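# Move glass graduated cylinder from shelf bench to cart tray

## Task

Take the graduated cylinder that is on the bench with shelves and stand it upright in the cart's top tray, so its base sits on the tray floor itself and not on another cylinder's base; every other cylinder must also be standing in the tray at the end. No cylinder may topple or reach the room's floor, and since they are glass, dropping one more than a few centimetres or bumping it hard breaks it and fails the job. Finish by opening the gripper and pulling away, because anything held in place only by the robot does not count. The robot itself must not tip over or be left leaning.

## Robot and tools

Robot: a Hello Robot Stretch 4 with one arm. It has an omni-wheel base, a vertical mast carrying a lift, a telescoping arm that reaches straight out, a three-joint wrist (yaw, pitch, roll) and a two-finger gripper with bendable steel fingers. It stands about 1.6 m tall; the base rim lies within 0.23 m of the base origin. Small outside pushes may occasionally nudge loose objects.

Frames: the base frame sits on the floor below the base centre, x ahead, y to the left, z up. hand_pose, a point between the open fingertips (link pinch), is reported in this frame; with all wrist joints at 0 its axes line up with the base frame. Its printed position may be somewhat off. The odometry frame is the base frame as it was when the scene began; base_odometry counts wheel rotation only, so slipping shows up as travel, and heading runs -3.142 to 3.142, left positive.

execute_actions(actions, cameras): actions is a list holding one action or none (an empty list only reports state and images). An action contains base, joints or both, optionally pace and contact_limits; alternatively it is just {"end_of_arm": "enable_torque"}, which re-powers any wrist or gripper motor that shut itself off. All motions in one action begin together.
- base: exactly one relative move from where the base last reported itself. translate_m: straight drive in metres, forward positive, -2 to 2. strafe_m: sideways in metres, left positive, -2 to 2. rotate_rad: spin in place in radians, counter-clockwise (left) positive, -3.2 to 3.2.
- joints: absolute targets keyed by name. lift_m 0 to 1.2 m; arm_m 0 to 0.55 m extension; wrist_yaw_rad -1.134 to 4.276 (0 points ahead, positive turns left, 3.14 tucked back, above 3.4 the arm may block); wrist_pitch_rad -1.117 to 4.259 (0 level, 1.57 pointing down); wrist_roll_rad -1.117 to 4.259 (0 keeps both fingers level, positive turns clockwise viewed from behind); gripper_m -0.038 to 0.141, the fingertip gap in metres (negative means the tips squeeze together). Done tolerances: ±0.004 for lift, arm, gripper; ±0.02 for yaw and roll; ±0.05 for pitch. Targets past a joint range are clipped and reported; unknown keys or other out-of-range values reject the whole call with no motion.
- pace: "slow", "default", "fast" or "max" (base up to 0.1/0.3/0.4/0.6 m/s and 1/2/3/4 rad/s). With lift_m above 0.2, base speed is further reduced, down to 0.3 m/s and 1 rad/s at full height.
- contact_limits: only {"arm_m": value}, 0 (gentlest) to 0.75 (firmest), default 0.5; the arm stops once it pushes that hard.
- cameras: list from head_camera, head_left_camera, head_right_camera, wrist_camera, all; omitted, null or ["all"] gives every camera, [] gives none. The pictures line lists image order.
Any joint or base you leave out may keep driving toward an earlier target without the status showing it. If a result reports a stop, later motion, wait and finished_scene calls in that same reply are skipped.

wait(seconds): 0 to 10 s with no new command, then the usual state and images.
zoom_image(camera, region): enlarges [x0, y0, x1, y1] pixels (origin top-left, at most 504 by 504) of that camera's latest full image.
read_manual(section): returns only licence text ("licences"); moves nothing.
finished_scene(scene): integer 1 to 2, the scene being closed; irreversible, and it reports success. Call it only once the cylinder stands released in the tray and the robot is clear. Replying without any tool call ends everything.

Cameras: head_camera at the mast top looks forward and down (turn the base to aim it). head_left_camera and head_right_camera are fisheyes on either side, aimed more steeply down, showing the base and arm. wrist_camera looks along the fingers, tips near the image bottom.

Result fields: base_status and joint_status tell how each motion ended: done (for the base, wheels turned the commanded amount even if they slipped), off_target (stopped short and may still be pushing), contact_stop_at_<key> (hit something; that part goes slack, a slack lift may sink under load, slack wheels may roll), limit_stop_at_<name> (built-in limit), time_out, torque_fault (wrist motor overloaded and went limp; send enable_torque). limit_stop_at_tilt means a lean beyond 6 degrees: lift, arm and wheels go slack until it lessens. limit_stop_at_own_body means a joint neared the robot itself; back away from the body, and beware tilting the gripper up (pitch below -0.2) while rolled (roll below -0.4 or above 4). on_its_own lists what happened without command; its "held at" value is the held target, not the actual position. lidar_m: 12 horizontal ranges in metres in 30-degree sectors, first straight ahead, then counter-clockwise (4th left, 7th behind, 10th right); "-" means nothing seen or nearer than 0.25 m. It misses glass, so the cylinders will not appear. wrist_depth_mm: 7x7 grid of median depths 100 to 2000 mm, read from top-left; glass is omitted, the robot's body is not. turned_by_wheels vs turned_by_imu differing over ~0.1 rad signals a collision or slip. base_tilt gives forward/right lean in degrees (about 1.5 degree fixed bias). motor_effort gives percent effort, positive toward higher joint values, bracket is the last action's peak; a held load pushes wrist pitch effort away from 0.

Gripping: command gripper_m below the cylinder's diameter; the further below, the tighter the squeeze and the more it pulls the object toward the wrist (up to about a third of the difference). Neither the reading nor done proves a grasp; a firm squeeze at targets of 0 or above shows in gripper_m effort. Fingertips pressed onto a surface may snag; raise the lift.

Cautions: set glass down gently with almost no drop, approach with a low contact limit, and avoid knocking other cylinders. Don't drive or turn carrying over 1 kg with arm_m above 0.2, and avoid steady pushes with a high gripper. To unfold at the start, send lift_m 0.4 with wrist_yaw_rad 0 together. Finish by opening, retracting and backing away.

Each tool is called after ">>>" in YAML: its name, and indented under it one key for each argument.

## Session

>>> execute_actions:
  actions: []

Scene clock: 0.00 s.
base_odometry: x=+0.000 y=+0.000 heading=+0.000 (m, m, rad; odometry frame)
turned_by_wheels: +0.000 (rad since the last result)
turned_by_imu: +0.000 (rad since the last result)
base_tilt: forward=-0.3 right=+0.1 (deg)
lidar_m: 1.49 1.93 1.83 1.88 1.78 1.65 1.41 1.64 1.59 1.64 2.21 1.45
base_status: not commanded
joint_positions: lift_m=+0.133 arm_m=+0.002 wrist_yaw_rad=+3.188 wrist_pitch_rad=-0.004 wrist_roll_rad=+0.015 gripper_m=+0.057
joint_status: not commanded
motor_effort: lift_m=+18 arm_m=+0 wrist_yaw_rad=-1 wrist_pitch_rad=-8 wrist_roll_rad=-2 gripper_m=-2 wheel_0=+1 wheel_1=+0 wheel_2=+0 (%)
hand_pose: x=-0.1191 y=+0.0738 z=+0.3126 quat_wxyz=(-0.023, +0.002, +0.007, +1.000) (m; base frame)
wrist_depth_mm: - 141 - - 1756 1661 1499 / - 133 164 1983 1863 1618 1464 / - 115 138 1921 1863 1618 1464 / - 123 156 1921 1756 1576 1430 / 138 137 - 1863 1756 1618 1464 / 227 1661 1255 1499 218 1430 1336 / 224 1008 194 878 798 878 866
pictures: head_camera, head_left_camera, head_right_camera, wrist_camera
Images, in order (width x height): head_camera 420x560, head_left_camera 420x672, head_right_camera 420x672, wrist_camera 616x392.

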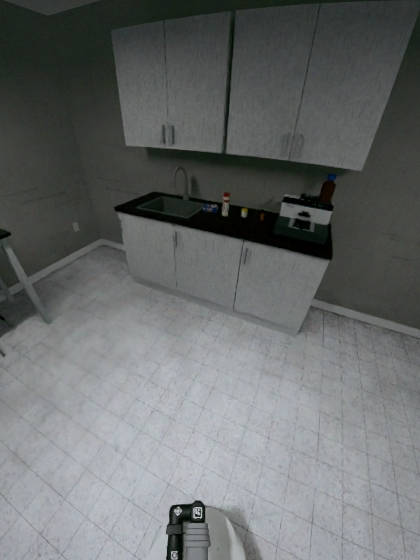

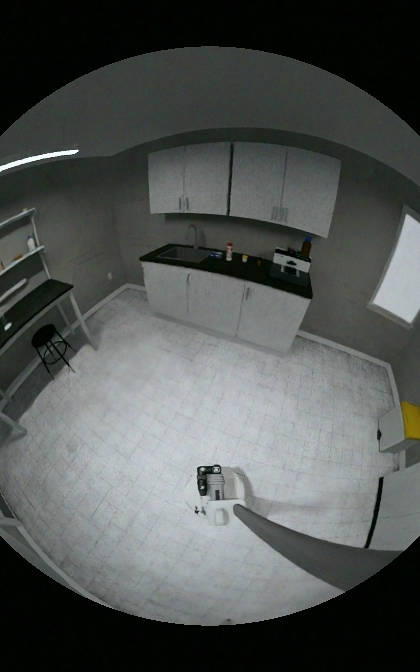

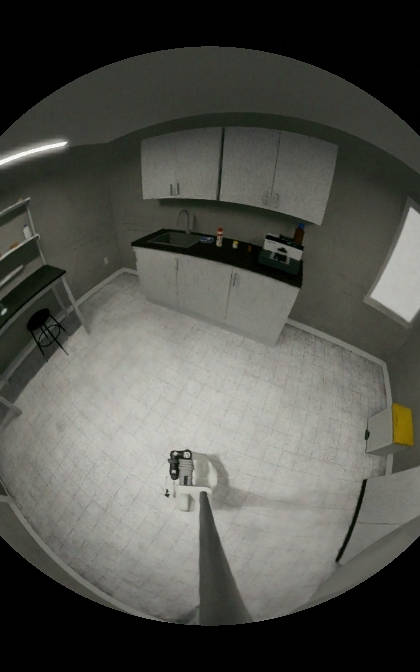

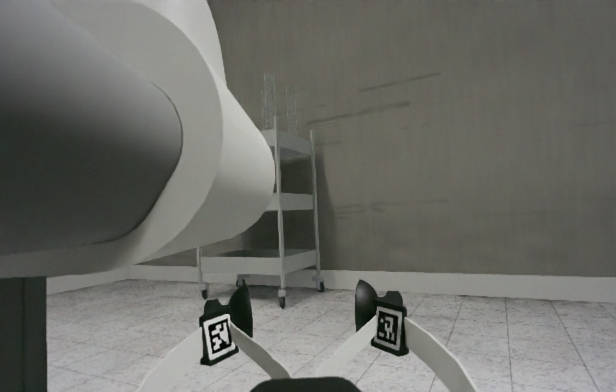

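Cart is behind. Bench on the left.

>>> execute_actions:
  actions:
    - {"base":{"rotate_rad":1.4},"joints":{"lift_m":0.4,"wrist_yaw_rad":0}}

Scene clock: 4.17 s.
base_odometry: x=+0.000 y=+0.000 heading=+1.399 (m, m, rad; odometry frame)
turned_by_wheels: +1.399 (rad since the last result)
turned_by_imu: +1.387 (rad since the last result)
base_tilt: forward=-0.4 right=+0.1 (deg)
lidar_m: 1.85 1.95 1.64 1.41 1.45 1.61 1.62 1.93 1.47 1.45 1.72 1.83
base_status: done
joint_positions: lift_m=+0.400 arm_m=+0.002 wrist_yaw_rad=+0.000 wrist_pitch_rad=-0.004 wrist_roll_rad=+0.015 gripper_m=+0.057
joint_status: all done
motor_effort: lift_m=+21(19) arm_m=+0(0) wrist_yaw_rad=-2(8) wrist_pitch_rad=-9(8) wrist_roll_rad=-3(2) gripper_m=-4(1) wheel_0=-6(10) wheel_1=-3(8) wheel_2=-3(12) (%)
hand_pose: x=+0.4617 y=-0.0873 z=+0.5791 quat_wxyz=(+1.000, +0.007, -0.002, +0.000) (m; base frame)
wrist_depth_mm: 1921 - - - - - - / 1863 - - - - - - / 1983 - - - - - - / 1921 - - - - - - / 1808 - - - - - - / 1863 - - - 219 - - / 1708 1661 194 1464 1397 1537 1499
pictures: head_camera, head_left_camera, head_right_camera, wrist_camera
Images, in order (width x height): head_camera 420x560, head_left_camera 420x672, head_right_camera 420x672, wrist_camera 616x392.

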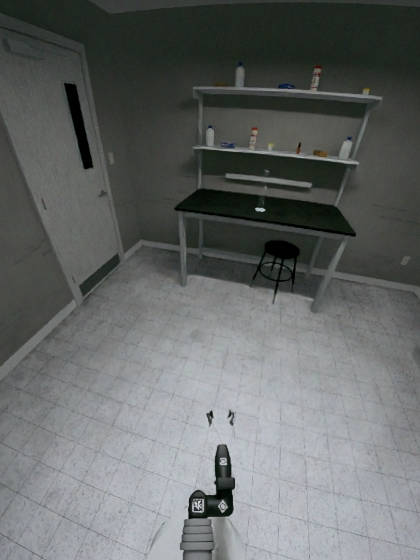

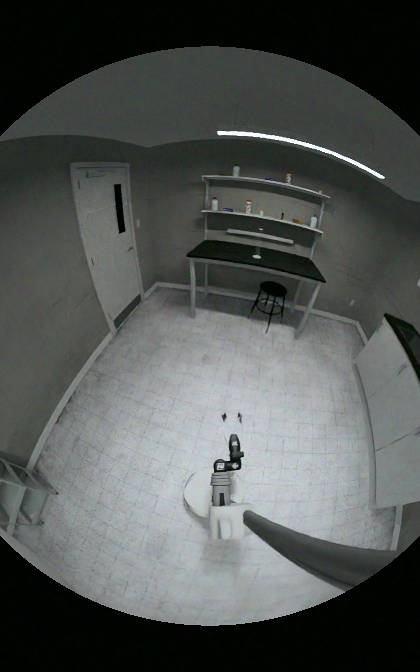

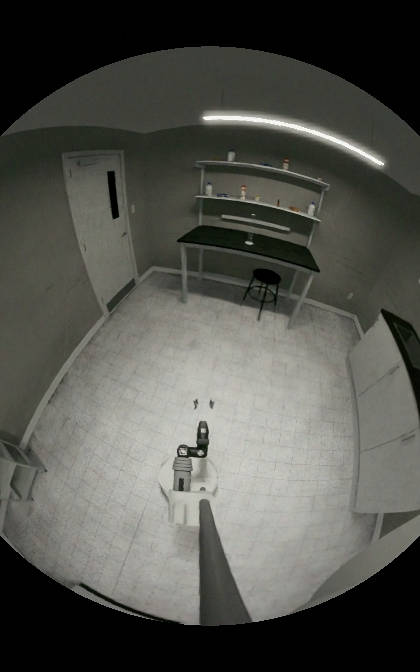

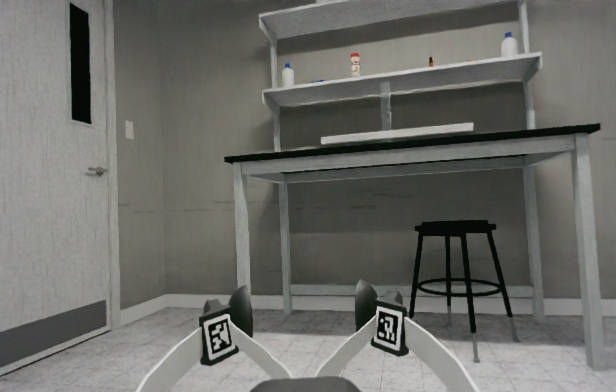

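>>> execute_actions:
  actions:
    - {"base":{"translate_m":0.5},"joints":{"lift_m":0.85,"gripper_m":0.12}}

Scene clock: 9.50 s.
base_odometry: x=+0.085 y=+0.492 heading=+1.400 (m, m, rad; odometry frame)
turned_by_wheels: +0.001 (rad since the last result)
turned_by_imu: +0.001 (rad since the last result)
base_tilt: forward=-0.3 right=+0.2 (deg)
lidar_m: 1.34 1.75 1.52 1.52 1.60 2.12 2.12 2.56 1.56 1.59 1.61 1.35
base_status: done
joint_positions: lift_m=+0.850 arm_m=+0.002 wrist_yaw_rad=+0.000 wrist_pitch_rad=-0.004 wrist_roll_rad=+0.015 gripper_m=+0.120
joint_status: all done
motor_effort: lift_m=+21(24) arm_m=+0(0) wrist_yaw_rad=-1(1) wrist_pitch_rad=-10(8) wrist_roll_rad=-3(2) gripper_m=-2(2) wheel_0=+6(12) wheel_1=+4(9) wheel_2=-3(14) (%)
hand_pose: x=+0.4616 y=-0.0874 z=+1.0291 quat_wxyz=(+1.000, +0.007, -0.002, +0.000) (m; base frame)
wrist_depth_mm: 1756 - - - 1921 1661 1618 / 1708 - - - 1921 1808 1661 / 1708 - - - 1983 1808 1661 / 1808 - - - 1863 1808 1808 / 1708 - - 1618 1499 1397 1281 / 1618 - - 1983 1182 1756 1661 / 1708 - 1336 150 1863 1229 1661
pictures: head_camera, head_left_camera, head_right_camera, wrist_camera
Images, in order (width x height): head_camera 420x560, head_left_camera 420x672, head_right_camera 420x672, wrist_camera 616x392.

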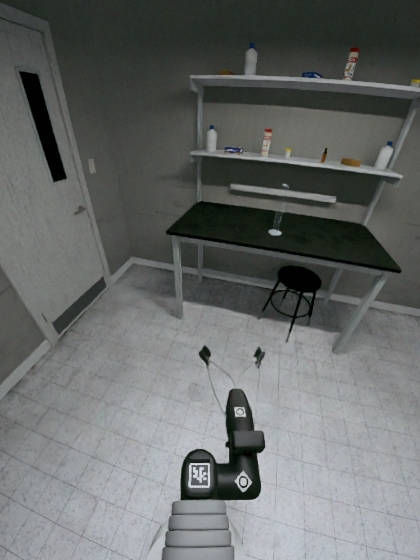

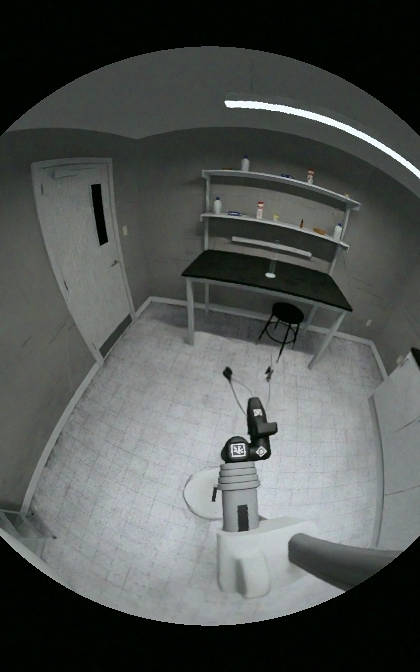

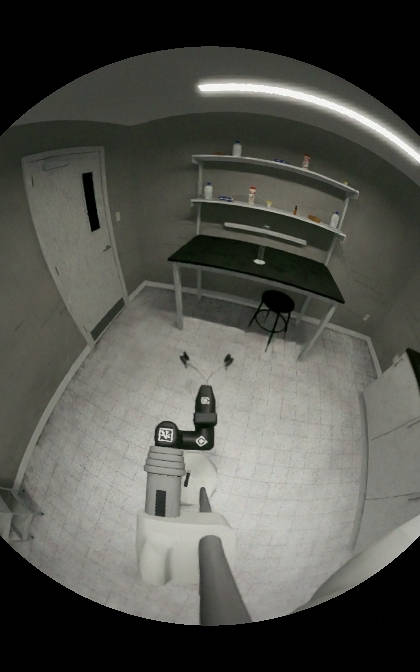

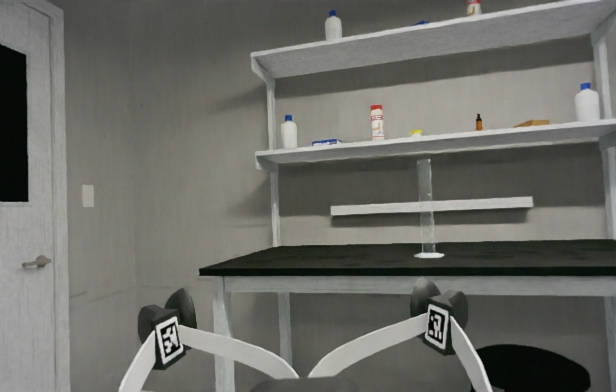

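>>> execute_actions:
  actions:
    - {"base":{"strafe_m":-0.4}}
  cameras: ["head_camera","wrist_camera"]

>>> execute_actions:
  actions:
    - {"base":{"translate_m":0.4}}
  cameras: ["head_camera","wrist_camera"]

Scene clock: 20.83 s.
base_odometry: x=+0.479 y=+0.424 heading=+1.400 (m, m, rad; odometry frame)
turned_by_wheels: +0.000 (rad since the last result)
turned_by_imu: -0.001 (rad since the last result)
base_tilt: forward=-0.3 right=+0.1 (deg)
lidar_m: 1.26 1.48 1.91 1.90 1.97 2.21 2.20 1.39 1.20 1.20 1.41 1.23
base_status: done
joint_positions: lift_m=+0.850 arm_m=+0.002 wrist_yaw_rad=+0.000 wrist_pitch_rad=-0.004 wrist_roll_rad=+0.015 gripper_m=+0.120
joint_status: not commanded
motor_effort: lift_m=+20(21) arm_m=+0(0) wrist_yaw_rad=+0(1) wrist_pitch_rad=-12(8) wrist_roll_rad=-1(3) gripper_m=-2(0) wheel_0=+6(15) wheel_1=-3(12) wheel_2=+0(3) (%)
hand_pose: x=+0.4616 y=-0.0874 z=+1.0292 quat_wxyz=(+1.000, +0.007, -0.002, +0.000) (m; base frame)
wrist_depth_mm: - - - 1983 1661 1618 1708 / - - - 1921 1808 1756 1708 / - - - 1863 1808 1618 1661 / - - - 1808 1808 1708 1618 / - - 1808 1661 1499 1430 1618 / - 1255 1205 1808 1042 1008 960 / - 1281 1921 150 1205 1537 1618
pictures: head_camera, wrist_camera
Images, in order (width x height): head_camera 420x560, wrist_camera 616x392.

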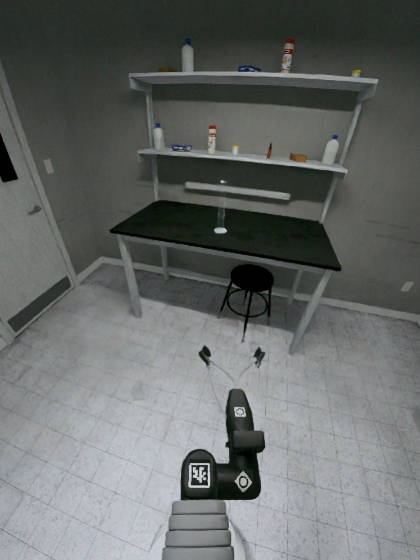

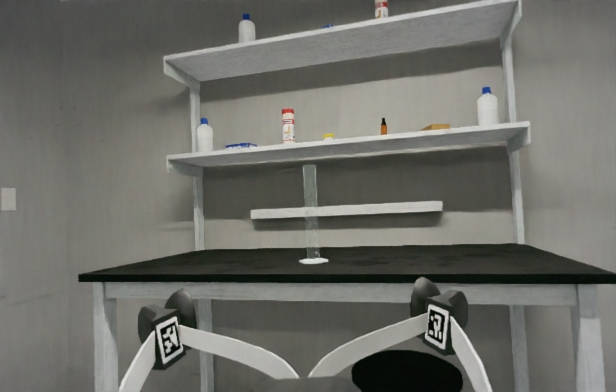

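Scene clock: 23.63 s.
base_odometry: x=+0.547 y=+0.818 heading=+1.401 (m, m, rad; odometry frame)
turned_by_wheels: +0.001 (rad since the last result)
turned_by_imu: +0.001 (rad since the last result)
base_tilt: forward=-0.4 right=+0.2 (deg)
lidar_m: 0.86 1.02 1.80 1.80 2.13 2.61 2.60 1.51 1.30 1.30 1.01 0.85
base_status: done
joint_positions: lift_m=+0.850 arm_m=+0.002 wrist_yaw_rad=+0.000 wrist_pitch_rad=-0.004 wrist_roll_rad=+0.015 gripper_m=+0.120
joint_status: not commanded
motor_effort: lift_m=+20(20) arm_m=+0(0) wrist_yaw_rad=-1(0) wrist_pitch_rad=-9(12) wrist_roll_rad=-2(2) gripper_m=+1(0) wheel_0=+7(12) wheel_1=+5(8) wheel_2=-2(13) (%)
hand_pose: x=+0.4616 y=-0.0874 z=+1.0292 quat_wxyz=(+1.000, +0.007, -0.002, +0.000) (m; base frame)
wrist_depth_mm: 1921 1708 1499 1499 1397 1366 1281 / 1921 1756 1661 1499 1464 1336 1118 / 1863 1756 1576 1430 1430 1336 1281 / 1863 1756 1618 1499 1366 1366 1281 / 1756 1756 1618 1537 1430 1336 1281 / 878 820 723 691 640 585 609 / 1756 1661 1576 151 1397 621 603
pictures: head_camera, wrist_camera
Images, in order (width x height): head_camera 420x560, wrist_camera 616x392.

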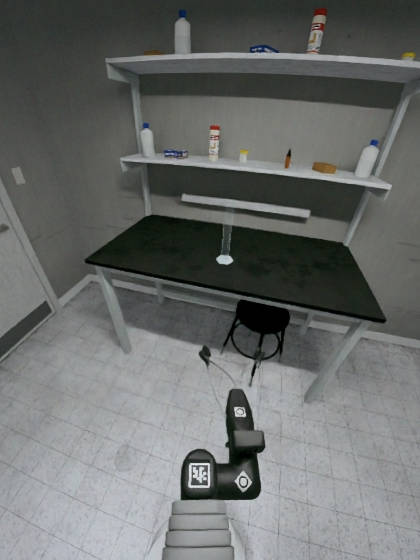

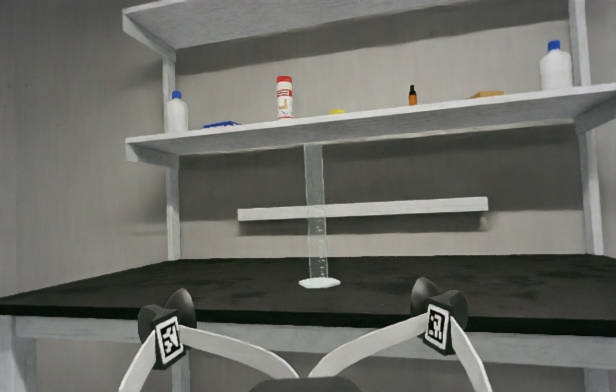

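>>> execute_actions:
  actions:
    - {"base":{"translate_m":0.15},"joints":{"arm_m":0.25,"gripper_m":0.14}}
  cameras: ["head_camera","wrist_camera"]

Scene clock: 30.90 s.
base_odometry: x=+0.572 y=+0.966 heading=+1.401 (m, m, rad; odometry frame)
turned_by_wheels: +0.001 (rad since the last result)
turned_by_imu: +0.000 (rad since the last result)
base_tilt: forward=-0.4 right=+0.2 (deg)
lidar_m: 0.72 0.85 1.75 1.77 2.07 2.74 2.75 1.56 1.33 1.35 0.82 0.71
base_status: done
joint_positions: lift_m=+0.850 arm_m=+0.249 wrist_yaw_rad=+0.000 wrist_pitch_rad=-0.004 wrist_roll_rad=+0.015 gripper_m=+0.140
joint_status: all done
motor_effort: lift_m=+20(20) arm_m=+7(8) wrist_yaw_rad=-1(0) wrist_pitch_rad=-10(9) wrist_roll_rad=-3(2) gripper_m=+2(1) wheel_0=+7(11) wheel_1=+4(9) wheel_2=-4(13) (%)
hand_pose: x=+0.7082 y=-0.0874 z=+1.0292 quat_wxyz=(+1.000, +0.007, -0.002, +0.000) (m; base frame)
wrist_depth_mm: 1366 1281 1182 1098 1060 991 809 / 1366 976 946 878 831 854 878 / 1366 1182 1160 1118 1060 1008 931 / 1336 1229 1182 1098 1008 960 917 / 1397 1229 1138 1098 1042 976 931 / 778 591 715 676 634 508 603 / 462 389 384 159 389 377 399
pictures: head_camera, wrist_camera
Images, in order (width x height): head_camera 420x560, wrist_camera 616x392.

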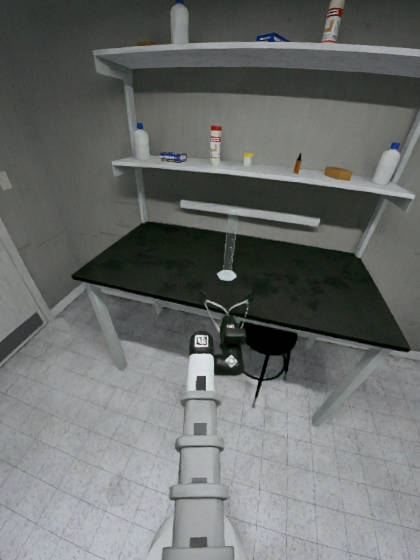

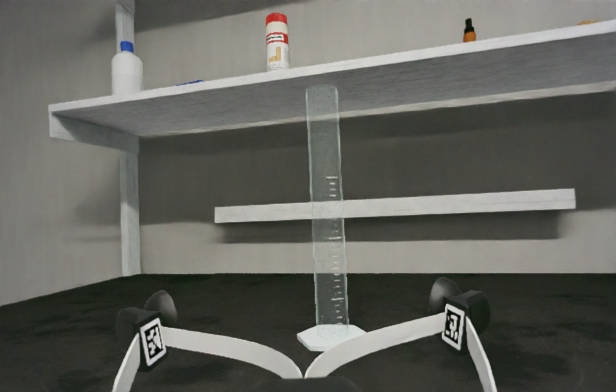

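>>> execute_actions:
  actions:
    - {"base":{"strafe_m":-0.035},"joints":{"arm_m":0.43},"pace":"slow"}
  cameras: ["head_camera","wrist_camera"]

Scene clock: 37.87 s.
base_odometry: x=+0.606 y=+0.960 heading=+1.401 (m, m, rad; odometry frame)
turned_by_wheels: +0.000 (rad since the last result)
turned_by_imu: -0.001 (rad since the last result)
base_tilt: forward=-0.4 right=+0.1 (deg)
lidar_m: 0.71 0.84 1.78 1.78 2.12 2.74 2.76 1.50 1.31 1.30 0.80 0.70
base_status: done
joint_positions: lift_m=+0.850 arm_m=+0.429 wrist_yaw_rad=+0.000 wrist_pitch_rad=-0.004 wrist_roll_rad=+0.015 gripper_m=+0.140
joint_status: all done
motor_effort: lift_m=+20(20) arm_m=+7(10) wrist_yaw_rad=-1(1) wrist_pitch_rad=-9(10) wrist_roll_rad=-1(2) gripper_m=+1(0) wheel_0=+8(10) wheel_1=-5(9) wheel_2=+0(4) (%)
hand_pose: x=+0.8882 y=-0.0874 z=+1.0292 quat_wxyz=(+1.000, +0.007, -0.002, +0.000) (m; base frame)
wrist_depth_mm: 1138 1042 707 597 569 585 603 / 778 750 778 798 842 809 778 / 1098 1025 1008 917 866 809 778 / 1098 1025 931 891 854 788 759 / 1138 1008 960 904 842 820 768 / 778 597 699 668 634 504 603 / 466 387 379 160 392 375 392
pictures: head_camera, wrist_camera
Images, in order (width x height): head_camera 420x560, wrist_camera 616x392.

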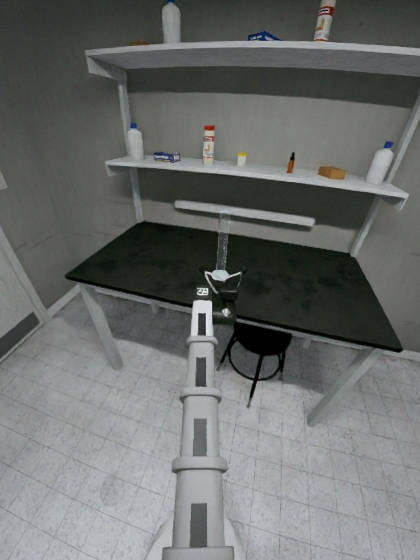

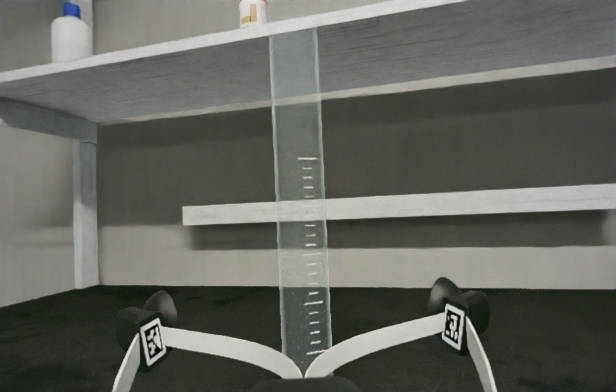

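>>> execute_actions:
  actions:
    - {"joints":{"arm_m":0.55},"pace":"slow"}
  cameras: ["head_camera","wrist_camera"]

Scene clock: 45.17 s.
base_odometry: x=+0.606 y=+0.960 heading=+1.401 (m, m, rad; odometry frame)
turned_by_wheels: +0.000 (rad since the last result)
turned_by_imu: -0.001 (rad since the last result)
base_tilt: forward=-0.4 right=+0.1 (deg)
lidar_m: 0.70 0.86 1.78 1.80 2.10 2.76 2.76 1.51 1.32 1.31 0.81 0.70
base_status: not commanded
joint_positions: lift_m=+0.850 arm_m=+0.549 wrist_yaw_rad=+0.000 wrist_pitch_rad=-0.004 wrist_roll_rad=+0.015 gripper_m=+0.140
joint_status: all done
motor_effort: lift_m=+20(20) arm_m=+7(6) wrist_yaw_rad=-1(1) wrist_pitch_rad=-8(10) wrist_roll_rad=-1(2) gripper_m=+2(2) wheel_0=+8(8) wheel_1=-5(6) wheel_2=+0(0) (%)
hand_pose: x=+1.0082 y=-0.0874 z=+1.0292 quat_wxyz=(+1.000, +0.007, -0.002, +0.000) (m; base frame)
wrist_depth_mm: 603 539 544 554 569 580 597 / 723 750 768 778 750 707 676 / 960 891 842 788 750 707 668 / 946 917 820 788 691 691 609 / 946 891 831 798 750 707 668 / 768 591 707 668 647 508 597 / 462 389 382 160 387 375 392
pictures: head_camera, wrist_camera
Images, in order (width x height): head_camera 420x560, wrist_camera 616x392.

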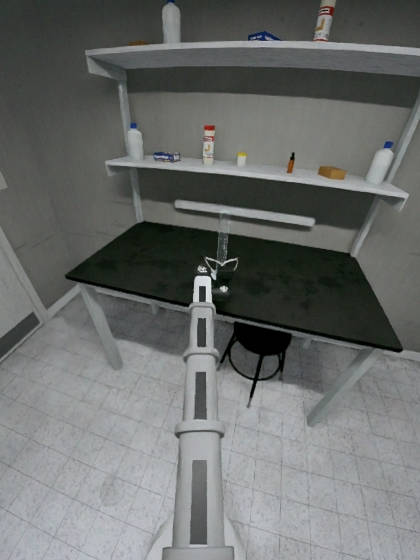

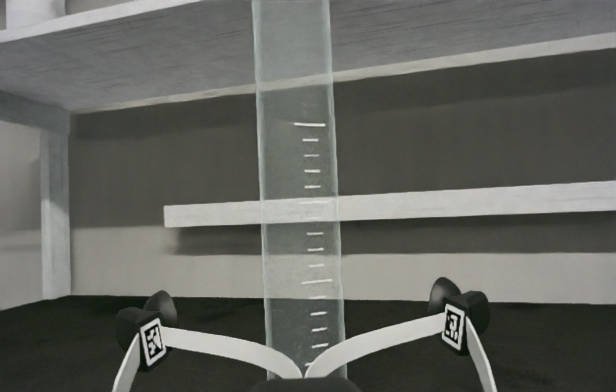

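>>> execute_actions:
  actions:
    - {"joints":{"gripper_m":0.06},"pace":"slow"}
  cameras: ["head_camera","wrist_camera"]

>>> execute_actions:
  actions:
    - {"joints":{"gripper_m":0.015},"pace":"slow"}
  cameras: ["wrist_camera"]

Scene clock: 54.63 s.
base_odometry: x=+0.606 y=+0.960 heading=+1.401 (m, m, rad; odometry frame)
turned_by_wheels: +0.000 (rad since the last result)
turned_by_imu: -0.001 (rad since the last result)
base_tilt: forward=-0.4 right=+0.1 (deg)
lidar_m: 0.70 0.84 1.76 1.79 2.10 2.77 2.75 1.51 1.32 1.31 0.82 0.70
base_status: not commanded
joint_positions: lift_m=+0.850 arm_m=+0.549 wrist_yaw_rad=+0.000 wrist_pitch_rad=-0.004 wrist_roll_rad=+0.015 gripper_m=+0.060
joint_status: all done
motor_effort: lift_m=+20(20) arm_m=+7(7) wrist_yaw_rad=-1(1) wrist_pitch_rad=-6(10) wrist_roll_rad=-1(2) gripper_m=-2(2) wheel_0=+8(8) wheel_1=-6(6) wheel_2=+0(0) (%)
hand_pose: x=+1.0082 y=-0.0874 z=+1.0292 quat_wxyz=(+1.000, +0.007, -0.002, +0.000) (m; base frame)
wrist_depth_mm: 591 535 549 554 564 591 603 / 723 759 768 778 750 723 676 / 917 917 842 788 741 707 676 / 946 904 820 759 683 691 609 / 931 891 842 788 741 699 668 / 778 723 609 668 224 615 609 / 459 442 196 394 362 399 397
pictures: head_camera, wrist_camera
Images, in order (width x height): head_camera 420x560, wrist_camera 616x392.

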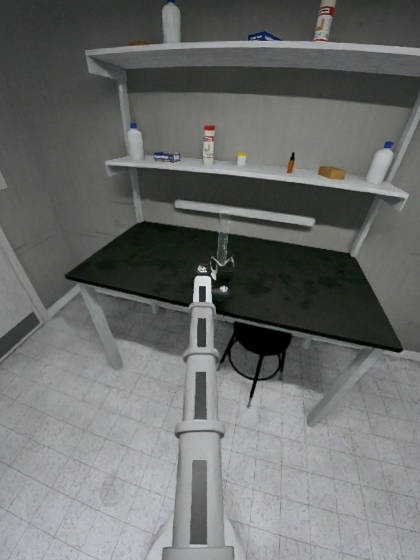

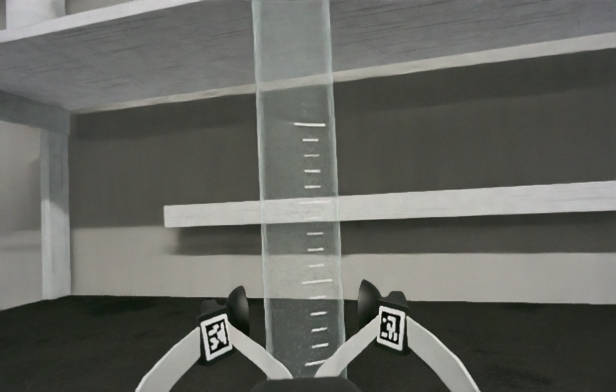

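Scene clock: 56.57 s.
base_odometry: x=+0.606 y=+0.960 heading=+1.401 (m, m, rad; odometry frame)
turned_by_wheels: +0.000 (rad since the last result)
turned_by_imu: +0.000 (rad since the last result)
base_tilt: forward=-0.3 right=+0.1 (deg)
lidar_m: 0.71 0.84 1.78 1.78 2.10 2.76 2.75 1.52 1.33 1.31 0.82 0.70
base_status: not commanded
joint_positions: lift_m=+0.850 arm_m=+0.549 wrist_yaw_rad=+0.000 wrist_pitch_rad=-0.004 wrist_roll_rad=+0.015 gripper_m=+0.015
joint_status: all done
motor_effort: lift_m=+20(20) arm_m=+7(7) wrist_yaw_rad=-1(1) wrist_pitch_rad=-10(10) wrist_roll_rad=-2(3) gripper_m=-10(14) wheel_0=+8(8) wheel_1=-6(5) wheel_2=+0(0) (%)
hand_pose: x=+1.0082 y=-0.0874 z=+1.0292 quat_wxyz=(+1.000, +0.007, -0.002, +0.000) (m; base frame)
wrist_depth_mm: 597 535 544 554 569 585 597 / 732 778 778 788 741 691 676 / 946 904 842 788 750 715 683 / 946 917 831 768 683 691 603 / 931 891 820 788 741 699 661 / 759 741 634 544 574 621 597 / 459 442 185 394 359 375 397
pictures: wrist_camera
Images, in order (width x height): wrist_camera 616x392.

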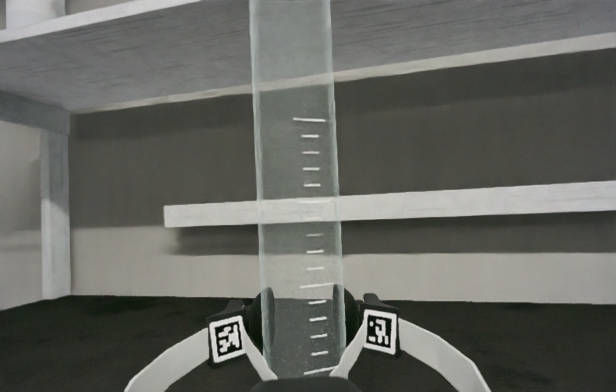

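Gripped. Slightly firmer, lift, retract.

>>> execute_actions:
  actions:
    - {"joints":{"gripper_m":0.005,"lift_m":0.89},"pace":"slow"}
  cameras: ["head_camera","wrist_camera"]

>>> execute_actions:
  actions:
    - {"joints":{"arm_m":0.05},"pace":"slow"}
  cameras: ["head_camera","wrist_camera"]

>>> execute_actions:
  actions:
    - {"base":{"rotate_rad":1.5},"pace":"slow"}

Scene clock: 60.77 s.
base_odometry: x=+0.606 y=+0.960 heading=+1.401 (m, m, rad; odometry frame)
turned_by_wheels: +0.000 (rad since the last result)
turned_by_imu: -0.001 (rad since the last result)
base_tilt: forward=-0.4 right=+0.1 (deg)
lidar_m: 0.71 0.85 1.77 1.80 2.12 2.76 2.75 1.54 1.31 1.29 0.82 0.70
base_status: not commanded
joint_positions: lift_m=+0.890 arm_m=+0.549 wrist_yaw_rad=+0.000 wrist_pitch_rad=-0.002 wrist_roll_rad=+0.015 gripper_m=+0.005
joint_status: all done
motor_effort: lift_m=+22(23) arm_m=+7(7) wrist_yaw_rad=+0(0) wrist_pitch_rad=-16(15) wrist_roll_rad=-1(2) gripper_m=-15(12) wheel_0=+8(8) wheel_1=-5(5) wheel_2=+0(0) (%)
hand_pose: x=+1.0082 y=-0.0874 z=+1.0684 quat_wxyz=(+1.000, +0.007, -0.001, +0.000) (m; base frame)
wrist_depth_mm: 676 878 500 477 492 500 517 / 634 654 676 699 732 691 654 / 878 904 854 788 741 699 668 / 960 878 854 778 732 707 668 / 960 891 831 759 741 683 668 / 891 878 809 723 723 691 668 / 559 517 182 488 442 455 480
pictures: head_camera, wrist_camera
Images, in order (width x height): head_camera 420x560, wrist_camera 616x392.

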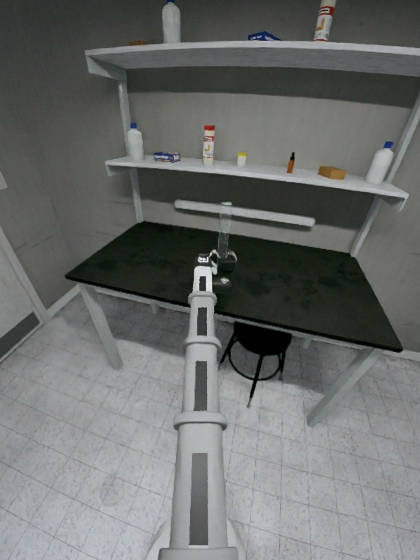

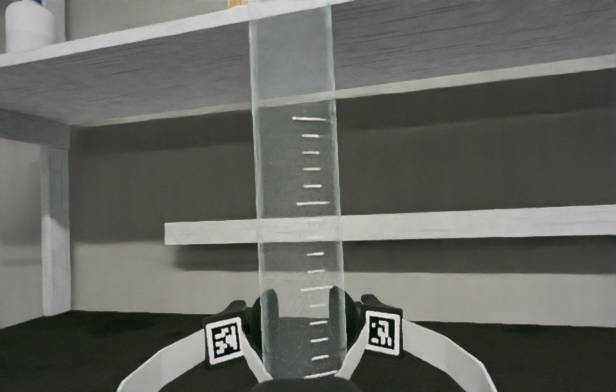

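Scene clock: 67.03 s.
base_odometry: x=+0.606 y=+0.960 heading=+1.401 (m, m, rad; odometry frame)
turned_by_wheels: +0.000 (rad since the last result)
turned_by_imu: -0.001 (rad since the last result)
base_tilt: forward=-0.4 right=+0.2 (deg)
lidar_m: 0.44 0.85 1.78 1.78 2.11 2.72 2.76 1.55 1.31 1.31 0.82 0.46
base_status: not commanded
joint_positions: lift_m=+0.890 arm_m=+0.051 wrist_yaw_rad=+0.000 wrist_pitch_rad=-0.002 wrist_roll_rad=+0.015 gripper_m=+0.005
joint_status: all done
motor_effort: lift_m=+22(22) arm_m=-7(8) wrist_yaw_rad=-1(1) wrist_pitch_rad=-17(15) wrist_roll_rad=-2(1) gripper_m=-14(14) wheel_0=+8(8) wheel_1=-6(5) wheel_2=+0(0) (%)
hand_pose: x=+0.5106 y=-0.0874 z=+1.0684 quat_wxyz=(+1.000, +0.007, -0.001, +0.000) (m; base frame)
wrist_depth_mm: 1661 1397 1336 1308 1229 1182 1118 / 1618 1537 1397 1281 1229 1138 904 / 1661 1255 1366 1229 1205 1138 1098 / 1576 1499 1397 1281 1205 1138 1098 / 1576 1499 1430 1281 1229 1118 1118 / 946 904 866 732 707 768 741 / 591 525 182 492 449 462 488
pictures: head_camera, wrist_camera
Images, in order (width x height): head_camera 420x560, wrist_camera 616x392.

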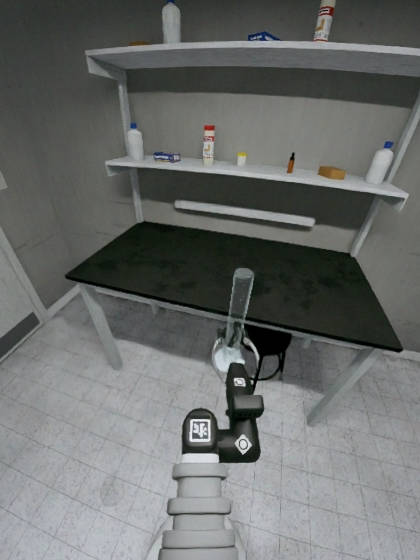

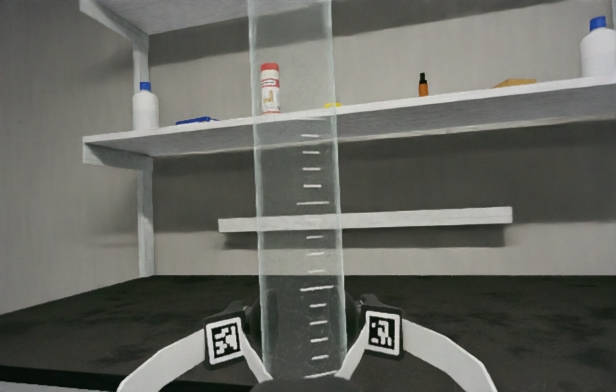

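Scene clock: 69.83 s.
base_odometry: x=+0.606 y=+0.960 heading=+2.900 (m, m, rad; odometry frame)
turned_by_wheels: +1.499 (rad since the last result)
turned_by_imu: +1.486 (rad since the last result)
base_tilt: forward=-0.3 right=+0.2 (deg)
lidar_m: 0.44 2.01 2.52 2.73 1.58 1.33 1.31 0.87 0.71 0.71 0.78 0.47
base_status: done
joint_positions: lift_m=+0.890 arm_m=+0.051 wrist_yaw_rad=+0.000 wrist_pitch_rad=-0.002 wrist_roll_rad=+0.015 gripper_m=+0.005
joint_status: not commanded
motor_effort: lift_m=+21(22) arm_m=-7(7) wrist_yaw_rad=-1(2) wrist_pitch_rad=-15(15) wrist_roll_rad=-2(3) gripper_m=-14(14) wheel_0=-7(8) wheel_1=-5(7) wheel_2=-6(9) (%)
hand_pose: x=+0.5106 y=-0.0874 z=+1.0684 quat_wxyz=(+1.000, +0.007, -0.001, +0.000) (m; base frame)
wrist_depth_mm: 1863 1756 1708 1537 1537 1430 1397 / 1808 1756 1708 1661 1537 1464 1397 / 1808 1708 1661 1576 1537 1464 1366 / 1808 1708 1661 1576 1537 1430 1366 / 1808 1808 1661 1576 1499 1430 1397 / 1863 1708 1618 1576 1464 1430 1366 / 1808 1661 182 1499 1430 1366 1336
pictures: head_camera, head_left_camera, head_right_camera, wrist_camera
Images, in order (width x height): head_camera 420x560, head_left_camera 420x672, head_right_camera 420x672, wrist_camera 616x392.

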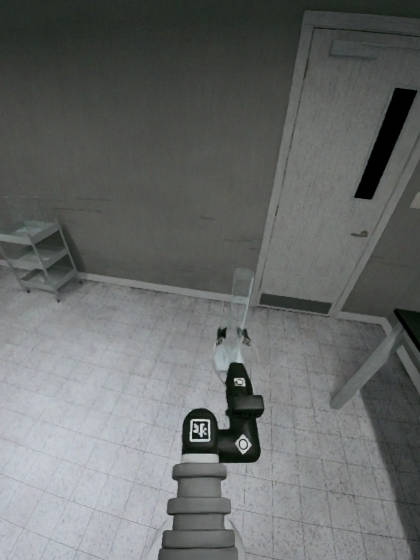

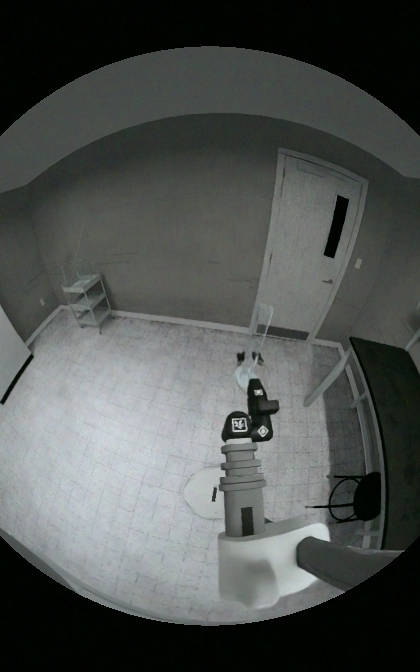

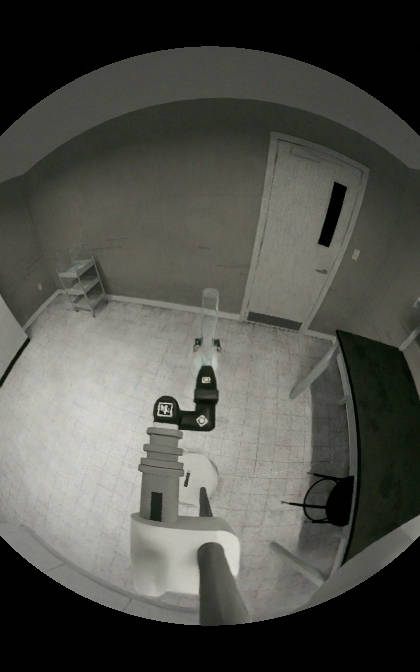

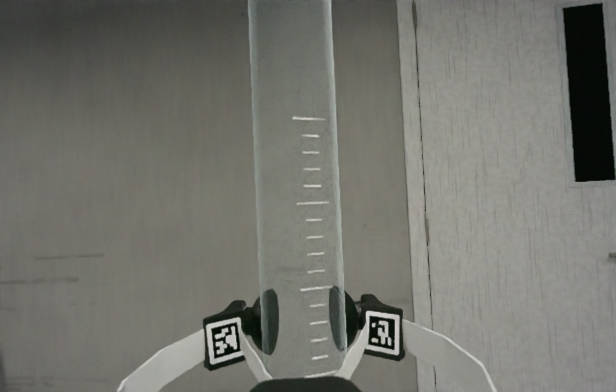

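>>> execute_actions:
  actions:
    - {"base":{"rotate_rad":0.9},"pace":"slow"}
  cameras: []

>>> execute_actions:
  actions:
    - {"base":{"translate_m":1.2}}
  cameras: ["head_camera","head_left_camera"]

Scene clock: 78.77 s.
base_odometry: x=+0.606 y=+0.960 heading=-2.485 (m, m, rad; odometry frame)
turned_by_wheels: +0.899 (rad since the last result)
turned_by_imu: +0.890 (rad since the last result)
base_tilt: forward=-0.4 right=+0.2 (deg)
lidar_m: 0.43 2.74 1.83 1.34 1.29 1.37 0.73 0.69 0.76 1.11 1.80 0.45
base_status: done
joint_positions: lift_m=+0.890 arm_m=+0.051 wrist_yaw_rad=+0.000 wrist_pitch_rad=-0.002 wrist_roll_rad=+0.015 gripper_m=+0.005
joint_status: not commanded
motor_effort: lift_m=+21(21) arm_m=-7(7) wrist_yaw_rad=-1(1) wrist_pitch_rad=-16(15) wrist_roll_rad=-2(2) gripper_m=-12(13) wheel_0=-7(11) wheel_1=-5(7) wheel_2=-6(9) (%)
hand_pose: x=+0.5106 y=-0.0874 z=+1.0684 quat_wxyz=(+1.000, +0.007, -0.001, +0.000) (m; base frame)
wrist_depth_mm: - - - - - 1863 1499 / - - - - - 1921 1499 / - - - - - 1863 1499 / - - - - - 1863 1499 / - - - - - 1921 1499 / - - - - - 1921 1537 / - - 182 - - 1756 1537
pictures: none
No camera images: the call's "cameras" was empty. Leave "cameras" out to get every camera's image.

Scene clock: 84.27 s.
base_odometry: x=-0.343 y=+0.227 heading=-2.484 (m, m, rad; odometry frame)
turned_by_wheels: +0.000 (rad since the last result)
turned_by_imu: +0.003 (rad since the last result)
base_tilt: forward=-0.4 right=+0.2 (deg)
lidar_m: 0.42 1.67 1.79 2.54 1.85 2.01 1.88 1.76 1.70 1.28 1.23 0.47
base_status: done
joint_positions: lift_m=+0.890 arm_m=+0.051 wrist_yaw_rad=+0.000 wrist_pitch_rad=-0.002 wrist_roll_rad=+0.015 gripper_m=+0.005
joint_status: not commanded
motor_effort: lift_m=+21(21) arm_m=-6(7) wrist_yaw_rad=+0(1) wrist_pitch_rad=-16(14) wrist_roll_rad=-1(2) gripper_m=-14(15) wheel_0=+7(13) wheel_1=+3(8) wheel_2=-4(13) (%)
hand_pose: x=+0.5106 y=-0.0874 z=+1.0684 quat_wxyz=(+1.000, +0.007, -0.001, +0.000) (m; base frame)
wrist_depth_mm: 1281 1863 - - 1618 1229 976 / 1308 1863 - - 1618 1205 1008 / 1281 1863 - - 1576 1205 991 / 1255 1808 - - 1618 1229 1008 / 1255 1756 1983 - 1618 1255 1025 / 1255 1863 1863 - 1430 1255 1025 / 1229 1756 182 - 960 1025 991
pictures: head_camera, head_left_camera
Images, in order (width x height): head_camera 420x560, head_left_camera 420x672.

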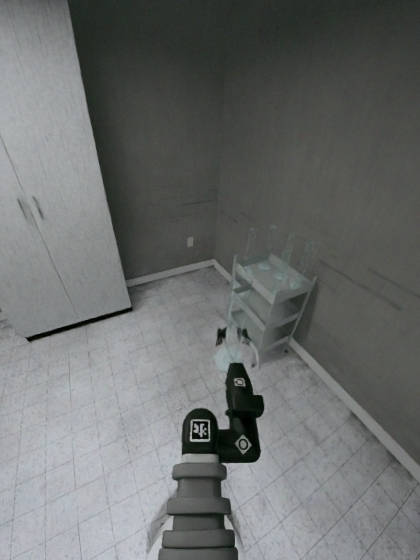

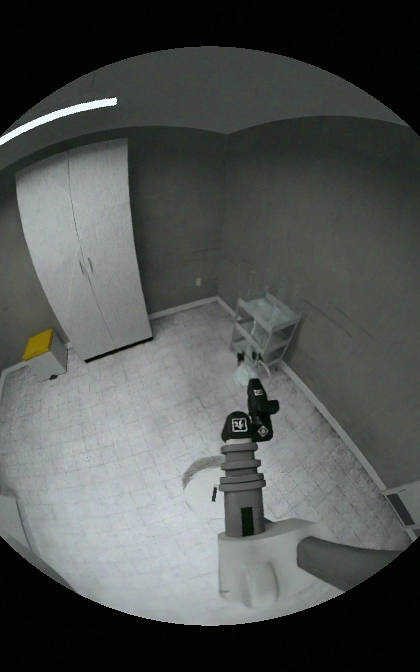

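>>> zoom_image:
  camera: "head_camera"
  region: [200,200,350,400]

Region (200, 200, 350, 400) of head_camera's 420x560 image, scaled by 2.520, with more detail than that image has; it fills the left 378 columns of this view, and the rest is white.

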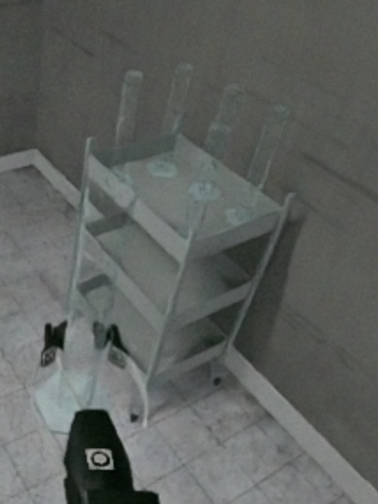

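>>> execute_actions:
  actions:
    - {"base":{"translate_m":0.7}}
  cameras: []

>>> execute_actions:
  actions:
    - {"base":{"strafe_m":0.35}}
  cameras: []

>>> execute_actions:
  actions:
    - {"base":{"rotate_rad":-0.85},"pace":"slow"}

Scene clock: 98.47 s.
base_odometry: x=-0.897 y=-0.201 heading=-2.484 (m, m, rad; odometry frame)
turned_by_wheels: +0.001 (rad since the last result)
turned_by_imu: +0.001 (rad since the last result)
base_tilt: forward=-0.3 right=+0.1 (deg)
lidar_m: 0.42 1.08 1.12 1.78 2.22 2.33 3.16 2.41 1.30 0.96 0.54 0.47
base_status: done
joint_positions: lift_m=+0.890 arm_m=+0.051 wrist_yaw_rad=+0.000 wrist_pitch_rad=-0.002 wrist_roll_rad=+0.015 gripper_m=+0.005
joint_status: not commanded
motor_effort: lift_m=+21(21) arm_m=-6(7) wrist_yaw_rad=-1(1) wrist_pitch_rad=-18(18) wrist_roll_rad=-2(2) gripper_m=-13(13) wheel_0=+7(13) wheel_1=+4(7) wheel_2=-4(13) (%)
hand_pose: x=+0.5105 y=-0.0874 z=+1.0684 quat_wxyz=(+1.000, +0.007, -0.001, +0.000) (m; base frame)
wrist_depth_mm: 1118 1255 1366 1537 1118 854 699 / 1138 1255 1366 1537 1138 842 699 / 1138 1255 1366 1499 1138 866 707 / 1138 1229 1397 1464 1138 854 707 / 1138 1205 1336 1464 1118 854 715 / 1098 1229 1281 1464 991 866 715 / 1118 1160 182 1499 1078 809 715
pictures: none
No camera images: the call's "cameras" was empty. Leave "cameras" out to get every camera's image.

Scene clock: 100.97 s.
base_odometry: x=-0.683 y=-0.478 heading=-2.484 (m, m, rad; odometry frame)
turned_by_wheels: +0.000 (rad since the last result)
turned_by_imu: -0.001 (rad since the last result)
base_tilt: forward=-0.4 right=+0.1 (deg)
lidar_m: 0.43 0.88 0.93 1.40 1.96 1.97 2.73 2.57 1.68 1.27 0.81 0.44
base_status: done
joint_positions: lift_m=+0.890 arm_m=+0.051 wrist_yaw_rad=+0.000 wrist_pitch_rad=-0.002 wrist_roll_rad=+0.015 gripper_m=+0.005
joint_status: not commanded
motor_effort: lift_m=+21(21) arm_m=-7(7) wrist_yaw_rad=-1(1) wrist_pitch_rad=-16(16) wrist_roll_rad=-1(2) gripper_m=-14(14) wheel_0=-6(13) wheel_1=+2(13) wheel_2=+0(5) (%)
hand_pose: x=+0.5106 y=-0.0874 z=+1.0684 quat_wxyz=(+1.000, +0.007, -0.001, +0.000) (m; base frame)
wrist_depth_mm: 634 1118 1255 1397 1537 1205 991 / 621 1098 1205 1366 1499 1205 1008 / 615 1098 1205 1366 1499 1229 1008 / 597 1118 1205 1336 1499 1255 991 / 597 1078 1182 1366 1499 1205 991 / 585 1060 1138 1281 1464 1229 1008 / 580 1025 182 1281 1464 1205 1008
pictures: none
No camera images: the call's "cameras" was empty. Leave "cameras" out to get every camera's image.

Scene clock: 103.10 s.
base_odometry: x=-0.683 y=-0.478 heading=+2.951 (m, m, rad; odometry frame)
turned_by_wheels: -0.848 (rad since the last result)
turned_by_imu: -0.842 (rad since the last result)
base_tilt: forward=-0.3 right=+0.1 (deg)
lidar_m: 0.43 1.43 0.90 0.88 1.04 2.47 1.96 2.19 2.57 2.54 1.46 0.49
base_status: done
joint_positions: lift_m=+0.890 arm_m=+0.051 wrist_yaw_rad=+0.000 wrist_pitch_rad=-0.002 wrist_roll_rad=+0.015 gripper_m=+0.005
joint_status: not commanded
motor_effort: lift_m=+21(21) arm_m=-6(7) wrist_yaw_rad=+0(3) wrist_pitch_rad=-17(15) wrist_roll_rad=-2(1) gripper_m=-14(13) wheel_0=+9(12) wheel_1=+5(8) wheel_2=+6(10) (%)
hand_pose: x=+0.5105 y=-0.0875 z=+1.0684 quat_wxyz=(+1.000, +0.007, -0.001, +0.000) (m; base frame)
wrist_depth_mm: 1229 1160 1098 1042 976 931 866 / 1255 1182 1098 1025 1008 917 891 / 1255 1160 1078 1025 960 904 866 / 1229 1160 1060 991 960 917 842 / 1229 1118 1078 1025 960 904 866 / 1182 1138 1078 991 931 931 878 / 1205 1118 182 991 866 891 866
pictures: head_camera, head_left_camera, head_right_camera, wrist_camera
Images, in order (width x height): head_camera 420x560, head_left_camera 420x672, head_right_camera 420x672, wrist_camera 616x392.

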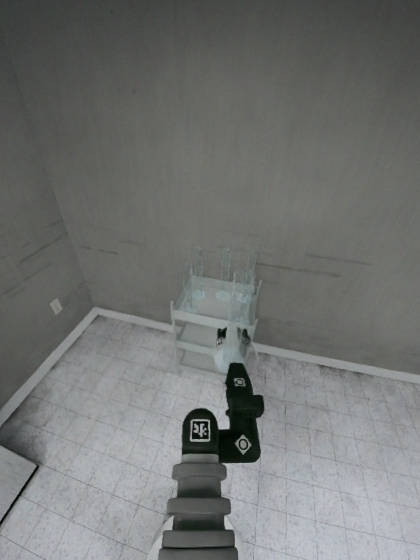

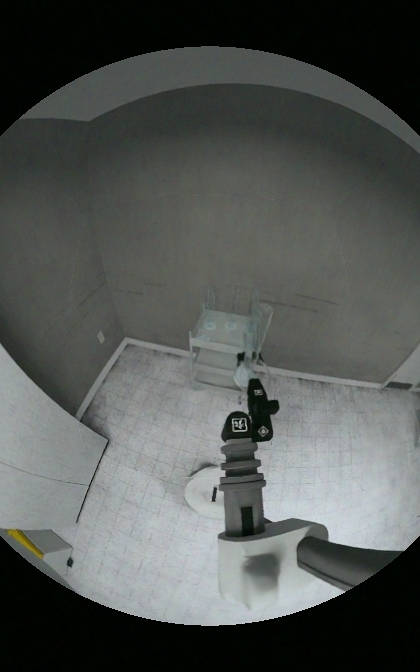

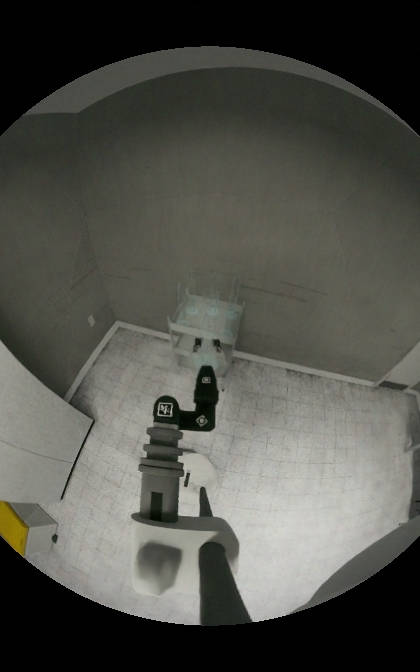

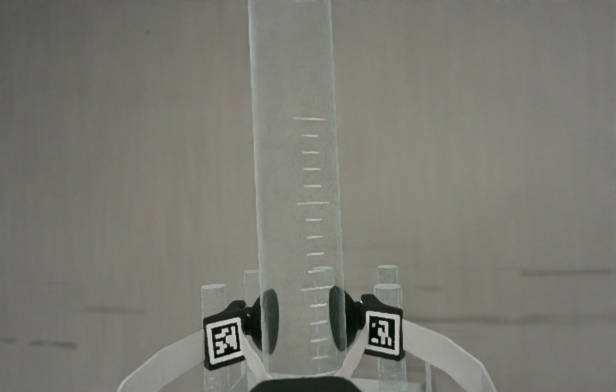

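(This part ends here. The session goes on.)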